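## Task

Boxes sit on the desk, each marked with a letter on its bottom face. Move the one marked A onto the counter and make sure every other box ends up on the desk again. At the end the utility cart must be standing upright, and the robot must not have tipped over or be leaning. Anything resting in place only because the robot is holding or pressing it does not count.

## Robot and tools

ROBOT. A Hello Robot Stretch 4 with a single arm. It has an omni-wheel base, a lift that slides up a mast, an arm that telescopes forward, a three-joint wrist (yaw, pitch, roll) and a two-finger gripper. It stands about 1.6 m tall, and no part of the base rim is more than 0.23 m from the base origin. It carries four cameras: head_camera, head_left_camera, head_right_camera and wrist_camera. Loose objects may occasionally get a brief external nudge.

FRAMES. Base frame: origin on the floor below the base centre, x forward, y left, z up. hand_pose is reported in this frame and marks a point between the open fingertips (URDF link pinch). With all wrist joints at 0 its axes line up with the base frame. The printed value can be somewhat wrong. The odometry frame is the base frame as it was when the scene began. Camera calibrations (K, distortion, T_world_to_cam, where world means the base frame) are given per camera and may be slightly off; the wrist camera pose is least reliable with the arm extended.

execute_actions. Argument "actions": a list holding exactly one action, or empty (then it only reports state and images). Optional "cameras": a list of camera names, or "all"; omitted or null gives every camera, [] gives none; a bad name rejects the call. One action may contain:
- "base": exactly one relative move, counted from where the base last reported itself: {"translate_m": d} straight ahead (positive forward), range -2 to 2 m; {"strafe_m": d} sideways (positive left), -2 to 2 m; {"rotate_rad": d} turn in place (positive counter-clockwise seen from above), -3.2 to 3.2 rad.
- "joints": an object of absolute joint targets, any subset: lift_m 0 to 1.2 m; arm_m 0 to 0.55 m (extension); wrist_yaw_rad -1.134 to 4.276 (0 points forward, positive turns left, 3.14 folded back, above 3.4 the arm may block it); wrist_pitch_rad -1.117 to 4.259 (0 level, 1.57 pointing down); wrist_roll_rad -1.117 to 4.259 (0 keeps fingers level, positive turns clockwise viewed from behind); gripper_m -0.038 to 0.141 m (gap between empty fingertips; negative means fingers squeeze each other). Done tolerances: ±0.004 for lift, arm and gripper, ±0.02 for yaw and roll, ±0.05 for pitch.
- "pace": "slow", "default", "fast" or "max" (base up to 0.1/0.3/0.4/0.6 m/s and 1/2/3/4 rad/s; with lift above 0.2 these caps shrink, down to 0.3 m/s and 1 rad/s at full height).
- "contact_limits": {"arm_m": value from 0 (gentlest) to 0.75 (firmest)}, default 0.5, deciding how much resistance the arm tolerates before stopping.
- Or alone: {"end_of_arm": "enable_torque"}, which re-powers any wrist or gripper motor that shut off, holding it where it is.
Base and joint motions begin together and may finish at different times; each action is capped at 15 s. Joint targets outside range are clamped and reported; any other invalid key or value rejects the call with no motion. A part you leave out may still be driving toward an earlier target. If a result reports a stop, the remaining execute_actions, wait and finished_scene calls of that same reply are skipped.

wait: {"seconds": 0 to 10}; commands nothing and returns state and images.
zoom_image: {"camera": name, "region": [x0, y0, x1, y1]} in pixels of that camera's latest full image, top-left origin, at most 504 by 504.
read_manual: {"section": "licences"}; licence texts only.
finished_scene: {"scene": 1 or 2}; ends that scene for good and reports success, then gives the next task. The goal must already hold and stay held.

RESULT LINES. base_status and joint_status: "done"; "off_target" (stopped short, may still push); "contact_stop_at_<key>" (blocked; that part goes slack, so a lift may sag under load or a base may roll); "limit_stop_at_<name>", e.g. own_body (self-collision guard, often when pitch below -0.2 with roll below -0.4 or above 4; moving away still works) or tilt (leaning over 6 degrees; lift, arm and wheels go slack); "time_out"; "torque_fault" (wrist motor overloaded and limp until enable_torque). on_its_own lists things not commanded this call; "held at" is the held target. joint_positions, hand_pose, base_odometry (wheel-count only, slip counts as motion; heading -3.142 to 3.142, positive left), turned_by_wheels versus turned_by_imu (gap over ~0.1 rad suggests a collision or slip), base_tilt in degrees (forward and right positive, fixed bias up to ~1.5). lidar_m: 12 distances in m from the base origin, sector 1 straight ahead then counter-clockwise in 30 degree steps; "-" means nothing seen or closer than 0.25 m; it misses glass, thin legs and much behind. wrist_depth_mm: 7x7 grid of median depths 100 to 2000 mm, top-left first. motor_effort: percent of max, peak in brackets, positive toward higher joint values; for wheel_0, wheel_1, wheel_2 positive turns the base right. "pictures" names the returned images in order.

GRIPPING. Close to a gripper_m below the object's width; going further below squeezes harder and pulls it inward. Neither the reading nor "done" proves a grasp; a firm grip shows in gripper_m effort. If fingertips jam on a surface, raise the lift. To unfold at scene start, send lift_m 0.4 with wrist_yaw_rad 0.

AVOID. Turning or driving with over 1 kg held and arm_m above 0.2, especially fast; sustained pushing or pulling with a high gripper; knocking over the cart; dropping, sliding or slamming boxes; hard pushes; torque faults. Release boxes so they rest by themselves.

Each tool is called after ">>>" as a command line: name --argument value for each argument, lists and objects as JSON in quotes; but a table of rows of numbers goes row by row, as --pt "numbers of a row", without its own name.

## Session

>>> execute_actions --actions '[]'

Scene clock: 0.00 s.
base_odometry: x=+0.000 y=+0.000 heading=+0.000 (m, m, rad; odometry frame)
turned_by_wheels: +0.000 (rad since the last result)
turned_by_imu: +0.000 (rad since the last result)
base_tilt: forward=+0.1 right=-0.3 (deg)
lidar_m: 0.88 1.86 1.98 1.94 2.58 2.52 2.30 1.43 1.41 1.05 0.82 0.79
base_status: not commanded
joint_positions: lift_m=+0.120 arm_m=+0.001 wrist_yaw_rad=+3.060 wrist_pitch_rad=+0.002 wrist_roll_rad=-0.001 gripper_m=+0.057
joint_status: not commanded
motor_effort: lift_m=+21 arm_m=-1 wrist_yaw_rad=+2 wrist_pitch_rad=-9 wrist_roll_rad=+1 gripper_m=+1 wheel_0=+0 wheel_1=+0 wheel_2=+0 (%)
hand_pose: x=-0.1081 y=+0.1108 z=+0.2974 quat_wxyz=(+0.041, -0.001, +0.000, +0.999) (m; base frame)
wrist_depth_mm: 140 195 - - - - - / - 143 - - - - - / - 140 - - - - - / 107 140 300 - - - - / 135 1756 - - - - - / 1430 1464 1229 1366 211 1182 1078 / 917 931 778 155 788 750 759
pictures: head_camera, head_left_camera, head_right_camera, wrist_camera
camera_calibration (this result's frames):
wrist_camera: T_world_to_cam=[[0.0881038, 0.992703, -0.0823372, -0.0728804], [-0.0424426, -0.0788424, -0.995983, 0.363375], [-0.995207, 0.0912445, 0.0351865, 0.0911613], [0, 0, 0, 1]] pos_world=[0.112568, 0.0926799, 0.352707]
Images, in order (width x height): head_camera 420x560, head_left_camera 420x672, head_right_camera 420x672, wrist_camera 616x392.

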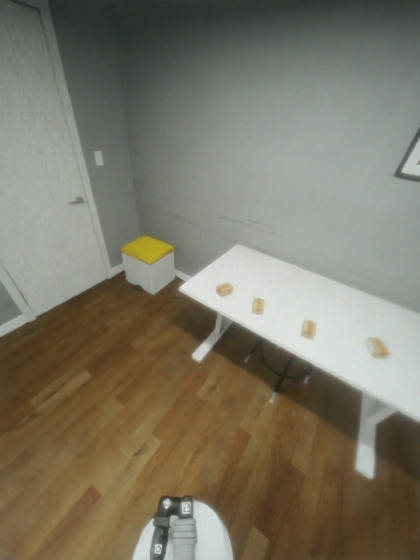

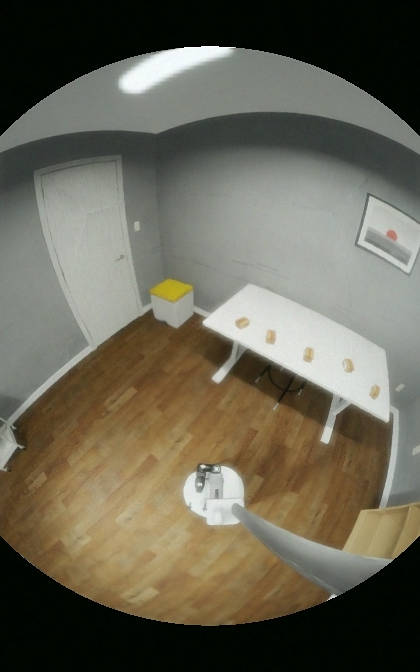

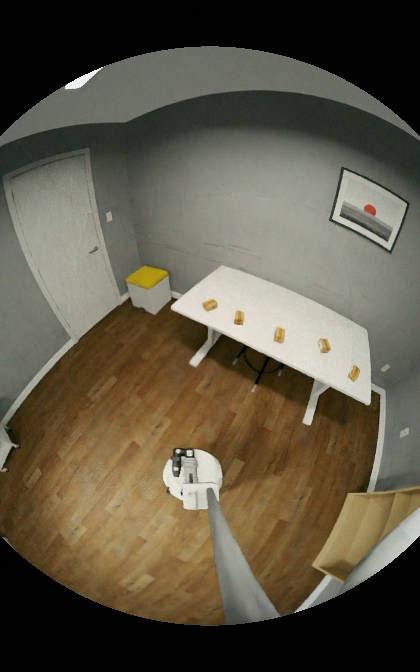

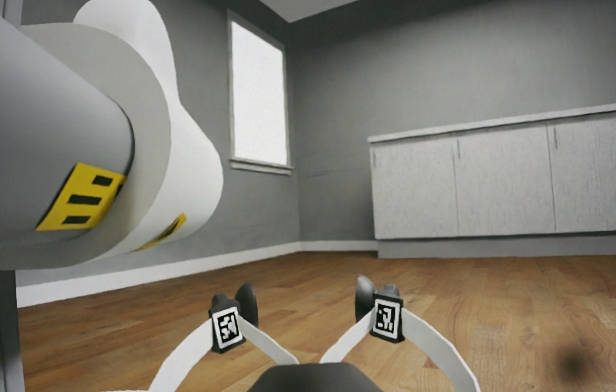

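>>> execute_actions --actions '[{"base":{"rotate_rad":-0.63},"joints":{"lift_m":0.8,"wrist_yaw_rad":0,"gripper_m":0.11},"pace":"fast"}]' --cameras '["head_camera","wrist_camera"]'

Scene clock: 7.57 s.
base_odometry: x=+0.000 y=+0.000 heading=-0.629 (m, m, rad; odometry frame)
turned_by_wheels: -0.629 (rad since the last result)
turned_by_imu: -0.621 (rad since the last result)
base_tilt: forward=+0.2 right=-0.2 (deg)
lidar_m: 0.80 0.84 1.80 1.99 1.96 2.14 2.53 2.53 1.49 1.43 1.79 0.84
base_status: done
joint_positions: lift_m=+0.800 arm_m=+0.001 wrist_yaw_rad=+0.001 wrist_pitch_rad=+0.002 wrist_roll_rad=-0.001 gripper_m=+0.110
joint_status: all done
motor_effort: lift_m=+25(30) arm_m=+0(1) wrist_yaw_rad=+0(5) wrist_pitch_rad=-8(9) wrist_roll_rad=+0(0) gripper_m=-2(4) wheel_0=+3(6) wheel_1=+3(10) wheel_2=+2(10) (%)
hand_pose: x=+0.4608 y=-0.0873 z=+0.9772 quat_wxyz=(+1.000, +0.000, +0.001, +0.000) (m; base frame)
wrist_depth_mm: 1366 1397 1397 1397 1366 1430 1430 / 1336 1366 1366 1366 1430 1430 1464 / 1366 1397 1366 1366 1397 1430 1430 / 1336 1366 1366 1366 1366 1430 1430 / 1336 1336 1366 1366 1397 1397 1397 / 1308 1255 1060 1182 216 991 1182 / 723 683 707 152 707 640 668
pictures: head_camera, wrist_camera
camera_calibration (this result's frames):
wrist_camera: T_world_to_cam=[[-0.00596658, -0.996587, -0.0823367, -0.000701548], [0.0358176, 0.0820723, -0.995983, 1.02696], [0.999341, -0.00889171, 0.0352056, -0.276393], [0, 0, 0, 1]] pos_world=[0.239423, -0.0874422, 1.03251]
Images, in order (width x height): head_camera 420x560, wrist_camera 616x392.

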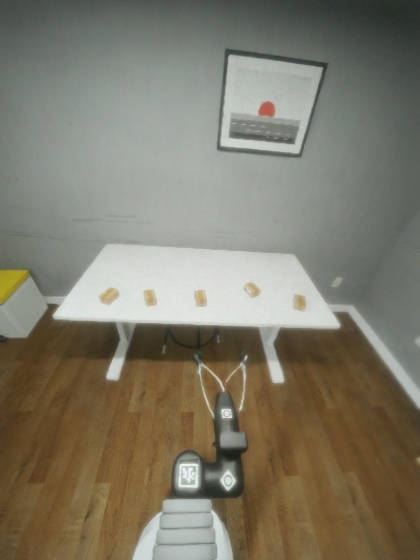

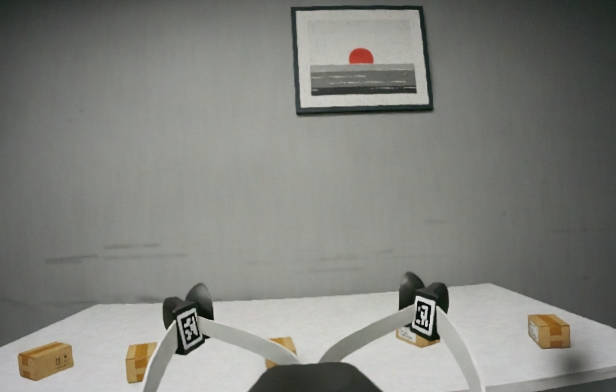

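>>> execute_actions --actions '[{"base":{"translate_m":0.22},"joints":{"wrist_pitch_rad":0.5,"arm_m":0.12},"pace":"fast"}]' --cameras '["head_camera","wrist_camera"]'

Scene clock: 11.90 s.
base_odometry: x=+0.178 y=-0.129 heading=-0.629 (m, m, rad; odometry frame)
turned_by_wheels: +0.000 (rad since the last result)
turned_by_imu: +0.001 (rad since the last result)
base_tilt: forward=+0.2 right=-0.4 (deg)
lidar_m: 0.57 0.60 0.85 1.98 2.08 2.15 2.76 2.52 1.50 1.41 0.84 0.62
base_status: done
joint_positions: lift_m=+0.800 arm_m=+0.119 wrist_yaw_rad=+0.000 wrist_pitch_rad=+0.502 wrist_roll_rad=-0.001 gripper_m=+0.110
joint_status: all done
motor_effort: lift_m=+25(25) arm_m=+4(6) wrist_yaw_rad=+2(0) wrist_pitch_rad=-8(7) wrist_roll_rad=+0(0) gripper_m=-3(1) wheel_0=+1(8) wheel_1=+2(9) wheel_2=+0(11) (%)
hand_pose: x=+0.5431 y=-0.0874 z=+0.8390 quat_wxyz=(+0.969, +0.000, +0.248, +0.000) (m; base frame)
wrist_depth_mm: 891 891 917 931 946 960 960 / 946 946 976 991 1008 1025 1025 / 976 991 946 904 891 866 866 / 676 654 640 627 615 535 591 / 442 488 442 459 469 459 449 / 389 389 373 384 216 364 359 / 329 325 325 152 332 332 1060
pictures: head_camera, wrist_camera
camera_calibration (this result's frames):
wrist_camera: T_world_to_cam=[[-0.0450564, -0.996588, -0.0691538, -0.00154571], [-0.445874, 0.0820082, -0.891331, 1.06019], [0.893961, -0.00932633, -0.448047, 0.108903], [0, 0, 0, 1]] pos_world=[0.375284, -0.0874688, 0.993665]
Images, in order (width x height): head_camera 420x560, wrist_camera 616x392.

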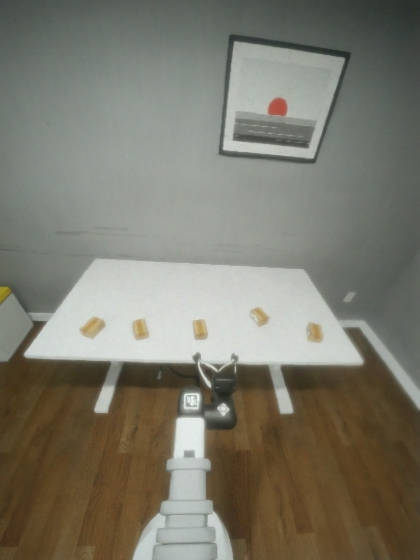

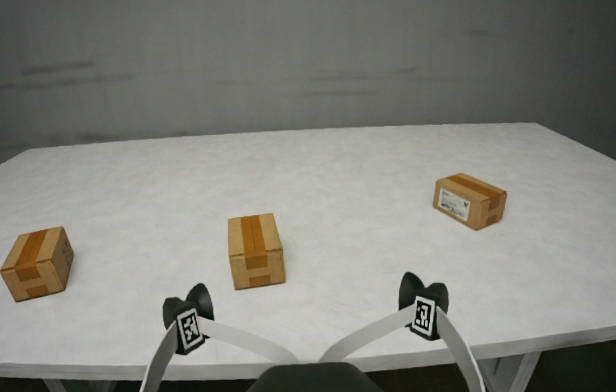

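>>> execute_actions --actions '[{"joints":{"wrist_yaw_rad":0.2,"arm_m":0.22,"lift_m":0.73},"pace":"fast"}]' --cameras '["wrist_camera"]'

Scene clock: 19.37 s.
base_odometry: x=+0.178 y=-0.129 heading=-0.629 (m, m, rad; odometry frame)
turned_by_wheels: +0.000 (rad since the last result)
turned_by_imu: +0.001 (rad since the last result)
base_tilt: forward=+0.0 right=-0.2 (deg)
lidar_m: 0.58 0.60 0.86 1.97 2.09 2.17 2.77 2.51 1.51 1.43 0.85 0.61
base_status: not commanded
joint_positions: lift_m=+0.730 arm_m=+0.219 wrist_yaw_rad=+0.200 wrist_pitch_rad=+0.502 wrist_roll_rad=-0.001 gripper_m=+0.110
joint_status: all done
motor_effort: lift_m=+16(23) arm_m=+5(5) wrist_yaw_rad=+2(9) wrist_pitch_rad=-8(9) wrist_roll_rad=+1(1) gripper_m=-4(1) wheel_0=+1(1) wheel_1=+2(2) wheel_2=+0(0) (%)
hand_pose: x=+0.6553 y=-0.0355 z=+0.7698 quat_wxyz=(+0.964, -0.025, +0.247, +0.097) (m; base frame)
wrist_depth_mm: 917 891 866 831 809 778 759 / 976 946 917 878 854 831 798 / 788 741 715 683 668 654 640 / 500 492 480 469 459 449 430 / 317 366 362 272 351 342 336 / 290 291 278 277 216 272 270 / 247 240 236 152 236 229 -
pictures: wrist_camera
camera_calibration (this result's frames):
wrist_camera: T_world_to_cam=[[0.153655, -0.985702, -0.069147, -0.0793532], [-0.453412, -0.00815722, -0.891264, 1.04594], [0.877957, 0.168299, -0.448182, -0.00506567], [0, 0, 0, 1]] pos_world=[0.490883, -0.0688341, 0.924452]
Images, in order (width x height): wrist_camera 616x392.

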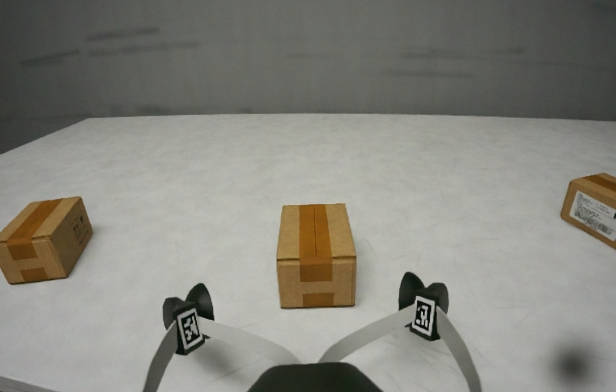

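>>> execute_actions --actions '[{"joints":{"arm_m":0.312,"lift_m":0.714,"gripper_m":0.1},"pace":"fast"}]' --cameras '["wrist_camera"]'

Scene clock: 22.67 s.
base_odometry: x=+0.178 y=-0.129 heading=-0.629 (m, m, rad; odometry frame)
turned_by_wheels: +0.000 (rad since the last result)
turned_by_imu: +0.001 (rad since the last result)
base_tilt: forward=+0.1 right=-0.1 (deg)
lidar_m: 0.58 0.63 0.86 1.99 2.06 2.19 2.76 2.50 1.51 1.42 0.85 0.61
base_status: not commanded
joint_positions: lift_m=+0.714 arm_m=+0.311 wrist_yaw_rad=+0.200 wrist_pitch_rad=+0.502 wrist_roll_rad=-0.001 gripper_m=+0.100
joint_status: all done
motor_effort: lift_m=+16(19) arm_m=+5(3) wrist_yaw_rad=+1(3) wrist_pitch_rad=-7(8) wrist_roll_rad=+1(0) gripper_m=-3(1) wheel_0=+1(1) wheel_1=+3(2) wheel_2=+0(0) (%)
hand_pose: x=+0.7473 y=-0.0354 z=+0.7538 quat_wxyz=(+0.964, -0.025, +0.247, +0.097) (m; base frame)
wrist_depth_mm: 831 798 778 759 723 707 683 / 891 854 831 809 768 750 715 / 723 691 654 627 615 603 597 / 462 452 442 433 424 415 407 / 342 338 334 246 324 317 309 / 267 268 206 196 211 254 249 / 228 221 203 150 218 210 -
pictures: wrist_camera
camera_calibration (this result's frames):
wrist_camera: T_world_to_cam=[[0.153701, -0.985695, -0.0691499, -0.094616], [-0.453354, -0.00816505, -0.891293, 1.07338], [0.877978, 0.168342, -0.448124, -0.0930746], [0, 0, 0, 1]] pos_world=[0.582881, -0.06883, 0.908443]
Images, in order (width x height): wrist_camera 616x392.

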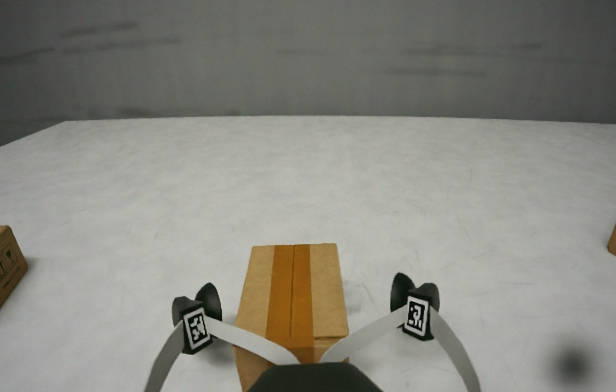

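>>> execute_actions --actions '[{"joints":{"gripper_m":0.01,"arm_m":0.3},"pace":"fast"}]' --cameras '["wrist_camera"]'

>>> execute_actions --actions '[{"joints":{"wrist_pitch_rad":-1.0,"wrist_roll_rad":2.6,"arm_m":0.2,"lift_m":0.74},"pace":"fast"}]' --cameras '["head_camera"]'

Scene clock: 27.03 s.
base_odometry: x=+0.178 y=-0.129 heading=-0.629 (m, m, rad; odometry frame)
turned_by_wheels: +0.000 (rad since the last result)
turned_by_imu: +0.001 (rad since the last result)
base_tilt: forward=+0.1 right=-0.3 (deg)
lidar_m: 0.57 0.58 0.84 1.96 2.09 2.17 2.76 2.51 1.50 1.42 0.84 0.60
base_status: not commanded
joint_positions: lift_m=+0.714 arm_m=+0.301 wrist_yaw_rad=+0.200 wrist_pitch_rad=+0.503 wrist_roll_rad=-0.001 gripper_m=+0.010
joint_status: all done
motor_effort: lift_m=+16(16) arm_m=-4(5) wrist_yaw_rad=+1(2) wrist_pitch_rad=-11(11) wrist_roll_rad=+1(1) gripper_m=-21(17) wheel_0=+1(1) wheel_1=+2(2) wheel_2=+0(0) (%)
hand_pose: x=+0.7368 y=-0.0355 z=+0.7535 quat_wxyz=(+0.964, -0.025, +0.248, +0.097) (m; base frame)
wrist_depth_mm: 842 809 788 759 741 715 691 / 904 866 842 809 788 759 732 / 715 676 647 621 609 597 591 / 459 449 436 430 421 413 404 / 338 336 332 232 322 315 309 / 266 266 203 186 192 253 248 / 226 212 196 174 208 204 -
pictures: wrist_camera
camera_calibration (this result's frames):
wrist_camera: T_world_to_cam=[[0.153657, -0.985705, -0.0691031, -0.093038], [-0.454254, -0.00835937, -0.890833, 1.06868], [0.877521, 0.168273, -0.449045, -0.0829036], [0, 0, 0, 1]] pos_world=[0.572496, -0.0688241, 0.908355]
Images, in order (width x height): wrist_camera 616x392.

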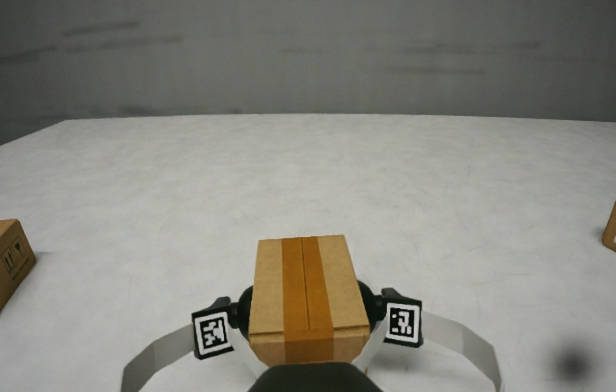

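Scene clock: 29.10 s.
base_odometry: x=+0.178 y=-0.129 heading=-0.629 (m, m, rad; odometry frame)
turned_by_wheels: +0.000 (rad since the last result)
turned_by_imu: +0.001 (rad since the last result)
base_tilt: forward=+0.0 right=-0.3 (deg)
lidar_m: 0.58 0.60 0.84 1.99 2.08 2.17 2.76 2.50 1.48 1.41 0.84 0.60
base_status: not commanded
joint_positions: lift_m=+0.740 arm_m=+0.201 wrist_yaw_rad=+0.200 wrist_pitch_rad=-0.998 wrist_roll_rad=+2.600 gripper_m=+0.010
joint_status: all done
motor_effort: lift_m=+26(30) arm_m=-4(4) wrist_yaw_rad=+1(1) wrist_pitch_rad=-7(18) wrist_roll_rad=+2(7) gripper_m=-20(17) wheel_0=+1(1) wheel_1=+2(3) wheel_2=+1(0) (%)
hand_pose: x=+0.5424 y=-0.0546 z=+1.1602 quat_wxyz=(+0.188, +0.855, -0.043, +0.482) (m; base frame)
wrist_depth_mm: 1160 1098 1025 960 931 878 831 / 1336 1281 1160 1098 1060 976 917 / 1576 1576 1397 1336 1205 1138 1078 / 1464 1576 1661 1576 1464 1336 1255 / 1366 1430 1576 231 1708 1618 1537 / 1229 1336 204 186 191 1756 1808 / 1160 1182 723 174 1464 1537 1708
pictures: head_camera
Images, in order (width x height): head_camera 420x560.

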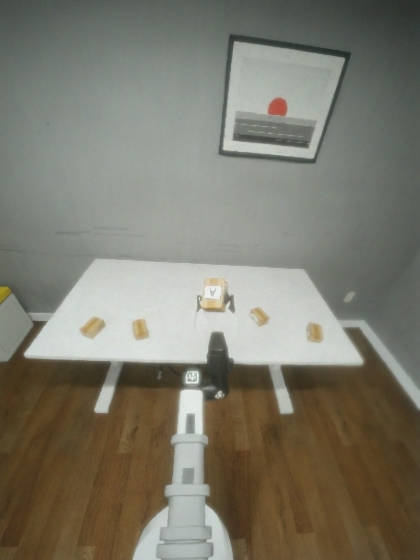

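>>> zoom_image --camera "head_camera" --region '[180, 260, 250, 330]'

Region (180, 260, 250, 330) of head_camera's 420x560 image, scaled by 7.200, with more detail than that image has.

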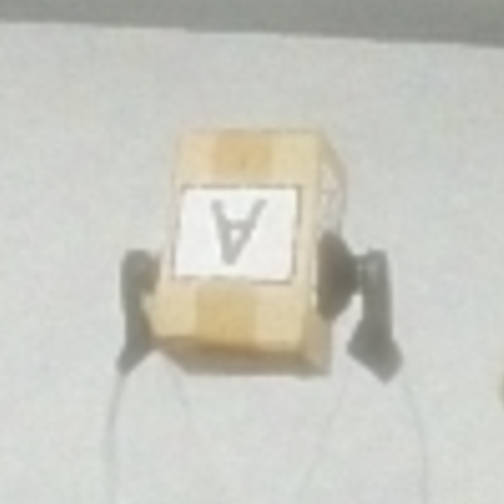

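>>> execute_actions --actions '[{"base":{"rotate_rad":3.18},"joints":{"wrist_pitch_rad":0.0,"wrist_roll_rad":0,"wrist_yaw_rad":0,"arm_m":0.005,"lift_m":0.76},"pace":"fast"}]' --cameras '["head_camera","head_left_camera","wrist_camera"]'

Scene clock: 34.40 s.
base_odometry: x=+0.178 y=-0.129 heading=+2.551 (m, m, rad; odometry frame)
turned_by_wheels: +3.180 (rad since the last result)
turned_by_imu: +3.149 (rad since the last result)
base_tilt: forward=+0.1 right=-0.2 (deg)
lidar_m: 2.72 2.45 1.49 1.43 0.80 0.61 0.58 0.60 0.88 1.99 2.09 2.21
base_status: done
joint_positions: lift_m=+0.760 arm_m=+0.006 wrist_yaw_rad=+0.000 wrist_pitch_rad=+0.004 wrist_roll_rad=+0.000 gripper_m=+0.010
joint_status: all done
motor_effort: lift_m=+25(26) arm_m=-4(6) wrist_yaw_rad=+0(4) wrist_pitch_rad=-12(13) wrist_roll_rad=+0(6) gripper_m=-19(22) wheel_0=-2(11) wheel_1=-2(9) wheel_2=+0(10) (%)
hand_pose: x=+0.4653 y=-0.0873 z=+0.9368 quat_wxyz=(+1.000, +0.000, +0.002, +0.000) (m; base frame)
wrist_depth_mm: - - - - - - - / - - - - - - - / - - - - - - - / - - - - - - - / - - - 232 - - - / - - 203 186 192 - - / - - - 174 - 1983 -
pictures: head_camera, head_left_camera, wrist_camera
camera_calibration (this result's frames):
wrist_camera: T_world_to_cam=[[-0.00637656, -0.996494, -0.0834168, -0.00287041], [0.0342443, 0.0831519, -0.995948, 0.987363], [0.999393, -0.00920727, 0.033594, -0.277948], [0, 0, 0, 1]] pos_world=[0.243949, -0.0875206, 0.99246]
Images, in order (width x height): head_camera 420x560, head_left_camera 420x672, wrist_camera 616x392.

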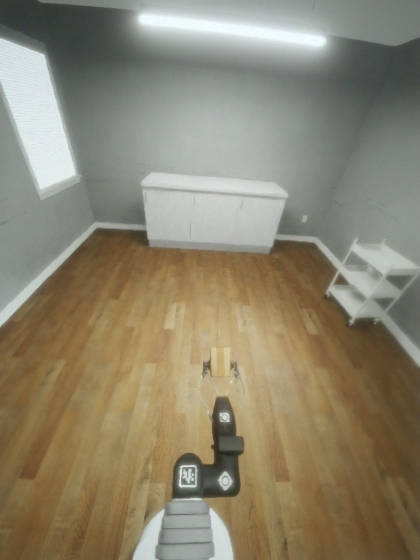

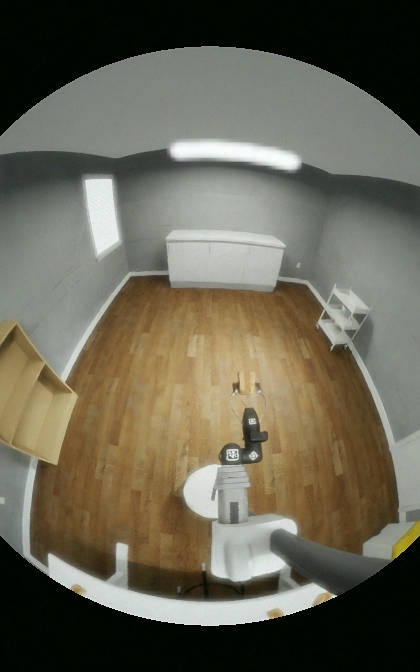

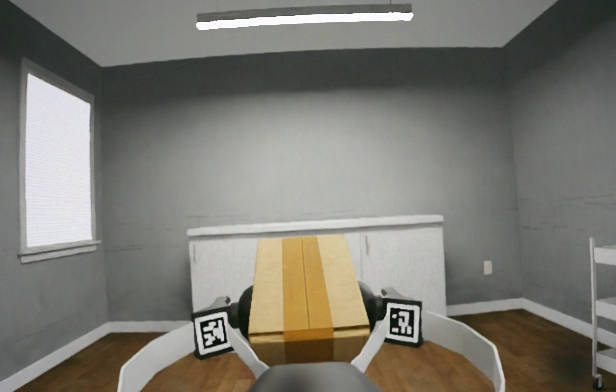

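>>> execute_actions --actions '[{"base":{"translate_m":2.0},"joints":{"wrist_pitch_rad":0.5,"arm_m":0.2,"lift_m":1.0},"pace":"max"}]' --cameras '["head_camera","wrist_camera"]'

Scene clock: 42.60 s.
base_odometry: x=-1.483 y=+0.984 heading=+2.551 (m, m, rad; odometry frame)
turned_by_wheels: +0.001 (rad since the last result)
turned_by_imu: -0.001 (rad since the last result)
base_tilt: forward=+0.0 right=-0.3 (deg)
lidar_m: 0.71 0.77 1.73 1.71 1.79 2.04 3.43 2.85 1.61 1.53 1.04 0.77
base_status: done
joint_positions: lift_m=+1.000 arm_m=+0.199 wrist_yaw_rad=+0.000 wrist_pitch_rad=+0.503 wrist_roll_rad=+0.000 gripper_m=+0.010
joint_status: all done
motor_effort: lift_m=+24(30) arm_m=+4(6) wrist_yaw_rad=+1(3) wrist_pitch_rad=-11(15) wrist_roll_rad=+0(0) gripper_m=-19(16) wheel_0=+2(5) wheel_1=+3(8) wheel_2=+2(15) (%)
hand_pose: x=+0.6229 y=-0.0874 z=+1.0388 quat_wxyz=(+0.969, +0.000, +0.249, +0.000) (m; base frame)
wrist_depth_mm: 798 809 820 820 831 842 842 / 854 866 878 878 891 904 904 / 904 917 904 917 904 891 891 / 691 676 661 647 634 615 609 / 508 504 496 231 480 469 459 / 402 402 203 185 192 410 415 / 449 439 306 174 469 469 484
pictures: head_camera, wrist_camera
camera_calibration (this result's frames):
wrist_camera: T_world_to_cam=[[-0.0456704, -0.9965, -0.0700139, 0.0171437], [-0.446972, 0.0830643, -0.890683, 1.27394], [0.893381, -0.0093836, -0.449201, 0.128638], [0, 0, 0, 1]] pos_world=[0.455276, -0.0875282, 1.19366]
Images, in order (width x height): head_camera 420x560, wrist_camera 616x392.

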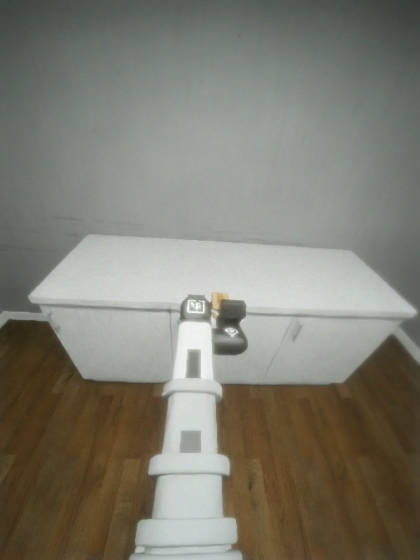

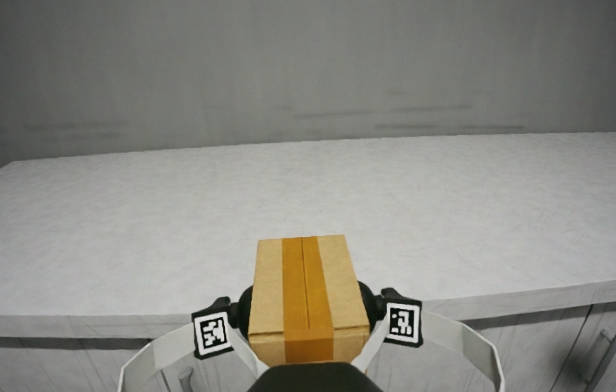

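>>> execute_actions --actions '[{"joints":{"arm_m":0.5,"lift_m":0.932},"pace":"fast"}]' --cameras '["wrist_camera"]'

Scene clock: 45.67 s.
base_odometry: x=-1.483 y=+0.984 heading=+2.551 (m, m, rad; odometry frame)
turned_by_wheels: +0.000 (rad since the last result)
turned_by_imu: +0.001 (rad since the last result)
base_tilt: forward=-0.1 right=-0.4 (deg)
lidar_m: 0.72 0.78 1.74 1.68 1.79 2.05 3.44 2.87 1.60 1.50 1.07 0.77
base_status: not commanded
joint_positions: lift_m=+0.932 arm_m=+0.499 wrist_yaw_rad=+0.000 wrist_pitch_rad=+0.503 wrist_roll_rad=+0.000 gripper_m=+0.010
joint_status: all done
motor_effort: lift_m=+16(24) arm_m=+5(8) wrist_yaw_rad=+0(0) wrist_pitch_rad=-12(12) wrist_roll_rad=+1(0) gripper_m=-23(18) wheel_0=+2(2) wheel_1=+3(3) wheel_2=+1(1) (%)
hand_pose: x=+0.9229 y=-0.0874 z=+0.9715 quat_wxyz=(+0.969, +0.000, +0.249, +0.000) (m; base frame)
wrist_depth_mm: 544 549 554 559 559 569 569 / 574 580 591 597 597 603 609 / 615 627 627 627 627 627 634 / 525 517 504 492 480 473 462 / 387 384 382 232 368 359 351 / 306 306 204 186 191 289 283 / 259 243 212 174 238 233 -
pictures: wrist_camera
camera_calibration (this result's frames):
wrist_camera: T_world_to_cam=[[-0.0455191, -0.996507, -0.0700159, 0.026029], [-0.446922, 0.0829976, -0.890714, 1.34804], [0.893414, -0.00925282, -0.449139, -0.169672], [0, 0, 0, 1]] pos_world=[0.755239, -0.0875156, 1.12633]
Images, in order (width x height): wrist_camera 616x392.

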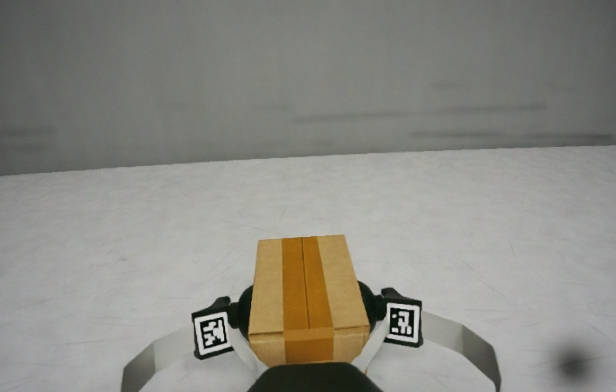

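>>> execute_actions --actions '[{"joints":{"lift_m":0.907}}]' --cameras '[]'

>>> execute_actions --actions '[{"joints":{"gripper_m":0.09},"pace":"fast"}]' --cameras '["wrist_camera"]'

>>> execute_actions --actions '[{"joints":{"arm_m":0.38,"lift_m":0.93},"pace":"fast"}]'

Scene clock: 48.83 s.
base_odometry: x=-1.483 y=+0.984 heading=+2.551 (m, m, rad; odometry frame)
turned_by_wheels: +0.000 (rad since the last result)
turned_by_imu: +0.001 (rad since the last result)
base_tilt: forward=+0.1 right=-0.4 (deg)
lidar_m: 0.71 0.78 1.74 1.68 1.77 2.05 3.44 2.86 1.59 1.51 1.07 0.76
base_status: not commanded
joint_positions: lift_m=+0.907 arm_m=+0.499 wrist_yaw_rad=+0.000 wrist_pitch_rad=+0.503 wrist_roll_rad=+0.000 gripper_m=+0.010
joint_status: all done
motor_effort: lift_m=+16(13) arm_m=+5(4) wrist_yaw_rad=+0(0) wrist_pitch_rad=-12(12) wrist_roll_rad=+0(0) gripper_m=-20(25) wheel_0=+2(2) wheel_1=+3(3) wheel_2=+2(1) (%)
hand_pose: x=+0.9229 y=-0.0874 z=+0.9465 quat_wxyz=(+0.969, +0.000, +0.249, +0.000) (m; base frame)
wrist_depth_mm: 544 549 559 559 564 569 569 / 580 580 585 591 597 597 603 / 603 615 615 627 621 609 603 / 466 459 445 436 427 418 410 / 342 340 338 232 327 319 312 / 271 271 203 186 191 256 252 / 229 216 198 173 211 206 -
pictures: none
No camera images: the call's "cameras" was empty. Leave "cameras" out to get every camera's image.

Scene clock: 50.43 s.
base_odometry: x=-1.483 y=+0.984 heading=+2.551 (m, m, rad; odometry frame)
turned_by_wheels: +0.000 (rad since the last result)
turned_by_imu: +0.000 (rad since the last result)
base_tilt: forward=+0.1 right=-0.3 (deg)
lidar_m: 0.73 0.78 1.72 1.70 1.76 2.06 3.44 2.84 1.60 1.51 1.06 0.78
base_status: not commanded
joint_positions: lift_m=+0.907 arm_m=+0.499 wrist_yaw_rad=+0.000 wrist_pitch_rad=+0.502 wrist_roll_rad=+0.000 gripper_m=+0.090
joint_status: all done
motor_effort: lift_m=+16(16) arm_m=+4(5) wrist_yaw_rad=+1(0) wrist_pitch_rad=-9(10) wrist_roll_rad=+0(0) gripper_m=-4(16) wheel_0=+2(2) wheel_1=+3(3) wheel_2=+1(2) (%)
hand_pose: x=+0.9230 y=-0.0874 z=+0.9467 quat_wxyz=(+0.969, +0.000, +0.249, +0.000) (m; base frame)
wrist_depth_mm: 544 549 554 559 564 569 569 / 574 580 585 597 597 603 603 / 609 615 615 621 627 609 603 / 469 459 445 439 427 421 413 / 343 342 340 249 327 320 314 / 272 272 213 200 198 257 252 / 230 224 216 150 219 212 -
pictures: wrist_camera
camera_calibration (this result's frames):
wrist_camera: T_world_to_cam=[[-0.0454627, -0.996508, -0.0700407, 0.0242696], [-0.446263, 0.0829876, -0.891046, 1.32571], [0.893746, -0.0092527, -0.448478, -0.181831], [0, 0, 0, 1]] pos_world=[0.75523, -0.0875151, 1.10142]
Images, in order (width x height): wrist_camera 616x392.

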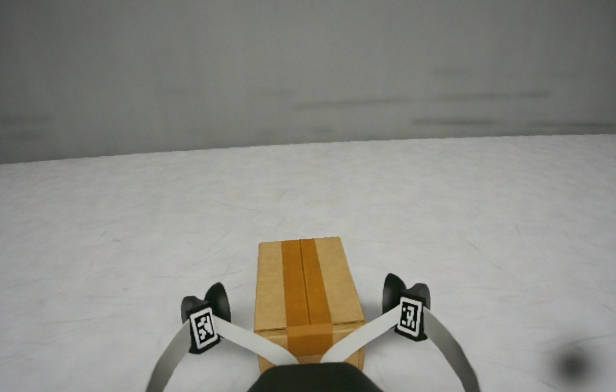

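Scene clock: 51.60 s.
base_odometry: x=-1.483 y=+0.984 heading=+2.551 (m, m, rad; odometry frame)
turned_by_wheels: +0.000 (rad since the last result)
turned_by_imu: +0.000 (rad since the last result)
base_tilt: forward=+0.2 right=-0.2 (deg)
lidar_m: 0.73 0.77 1.71 1.70 1.78 2.06 3.44 2.84 1.61 1.51 1.06 0.77
base_status: not commanded
joint_positions: lift_m=+0.930 arm_m=+0.381 wrist_yaw_rad=+0.000 wrist_pitch_rad=+0.502 wrist_roll_rad=+0.000 gripper_m=+0.090
joint_status: all done
motor_effort: lift_m=+25(29) arm_m=-4(4) wrist_yaw_rad=+2(1) wrist_pitch_rad=-8(8) wrist_roll_rad=+0(1) gripper_m=+0(2) wheel_0=+2(2) wheel_1=+3(4) wheel_2=+1(2) (%)
hand_pose: x=+0.8046 y=-0.0874 z=+0.9690 quat_wxyz=(+0.969, +0.000, +0.248, +0.000) (m; base frame)
wrist_depth_mm: 647 654 654 668 668 676 676 / 691 691 699 707 715 715 723 / 723 715 723 707 691 683 676 / 521 512 500 484 480 469 462 / 384 382 377 315 366 357 351 / 303 303 221 300 212 287 282 / 256 250 241 150 246 236 -
pictures: head_camera, head_left_camera, head_right_camera, wrist_camera
camera_calibration (this result's frames):
wrist_camera: T_world_to_cam=[[-0.045701, -0.996496, -0.0700497, 0.0205819], [-0.446069, 0.0831005, -0.891132, 1.29263], [0.893831, -0.00947858, -0.448304, -0.0662738], [0, 0, 0, 1]] pos_world=[0.636781, -0.0875366, 1.12364]
Images, in order (width x height): head_camera 420x560, head_left_camera 420x672, head_right_camera 420x672, wrist_camera 616x392.

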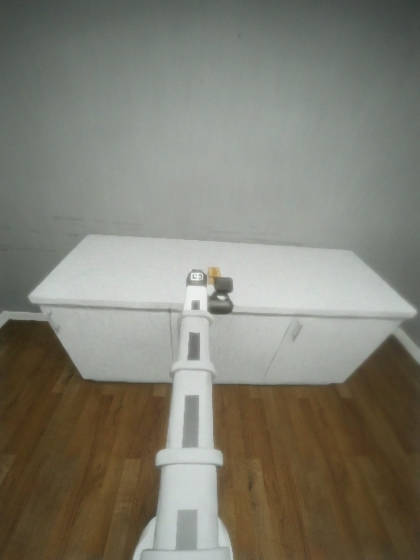

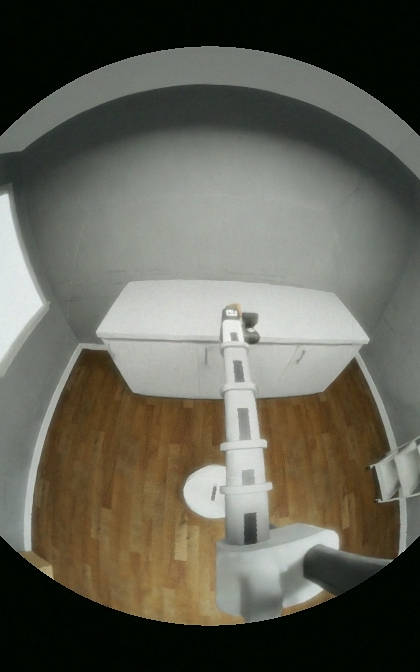

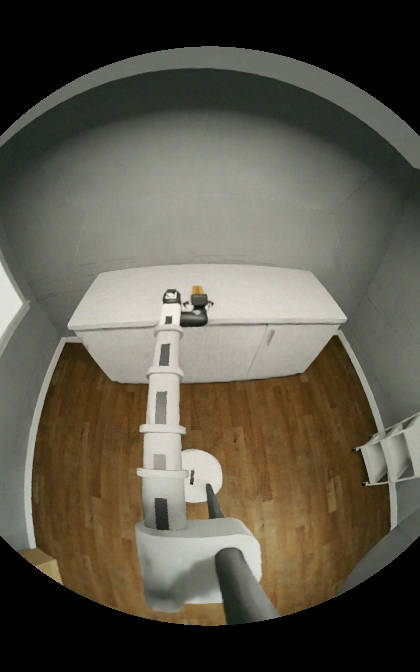

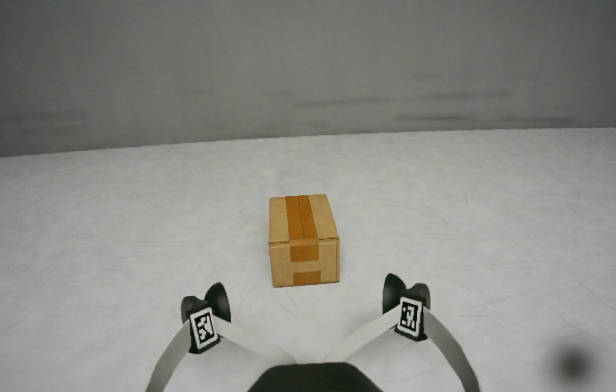

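>>> finished_scene --scene 2

The scene is finished: the task was done.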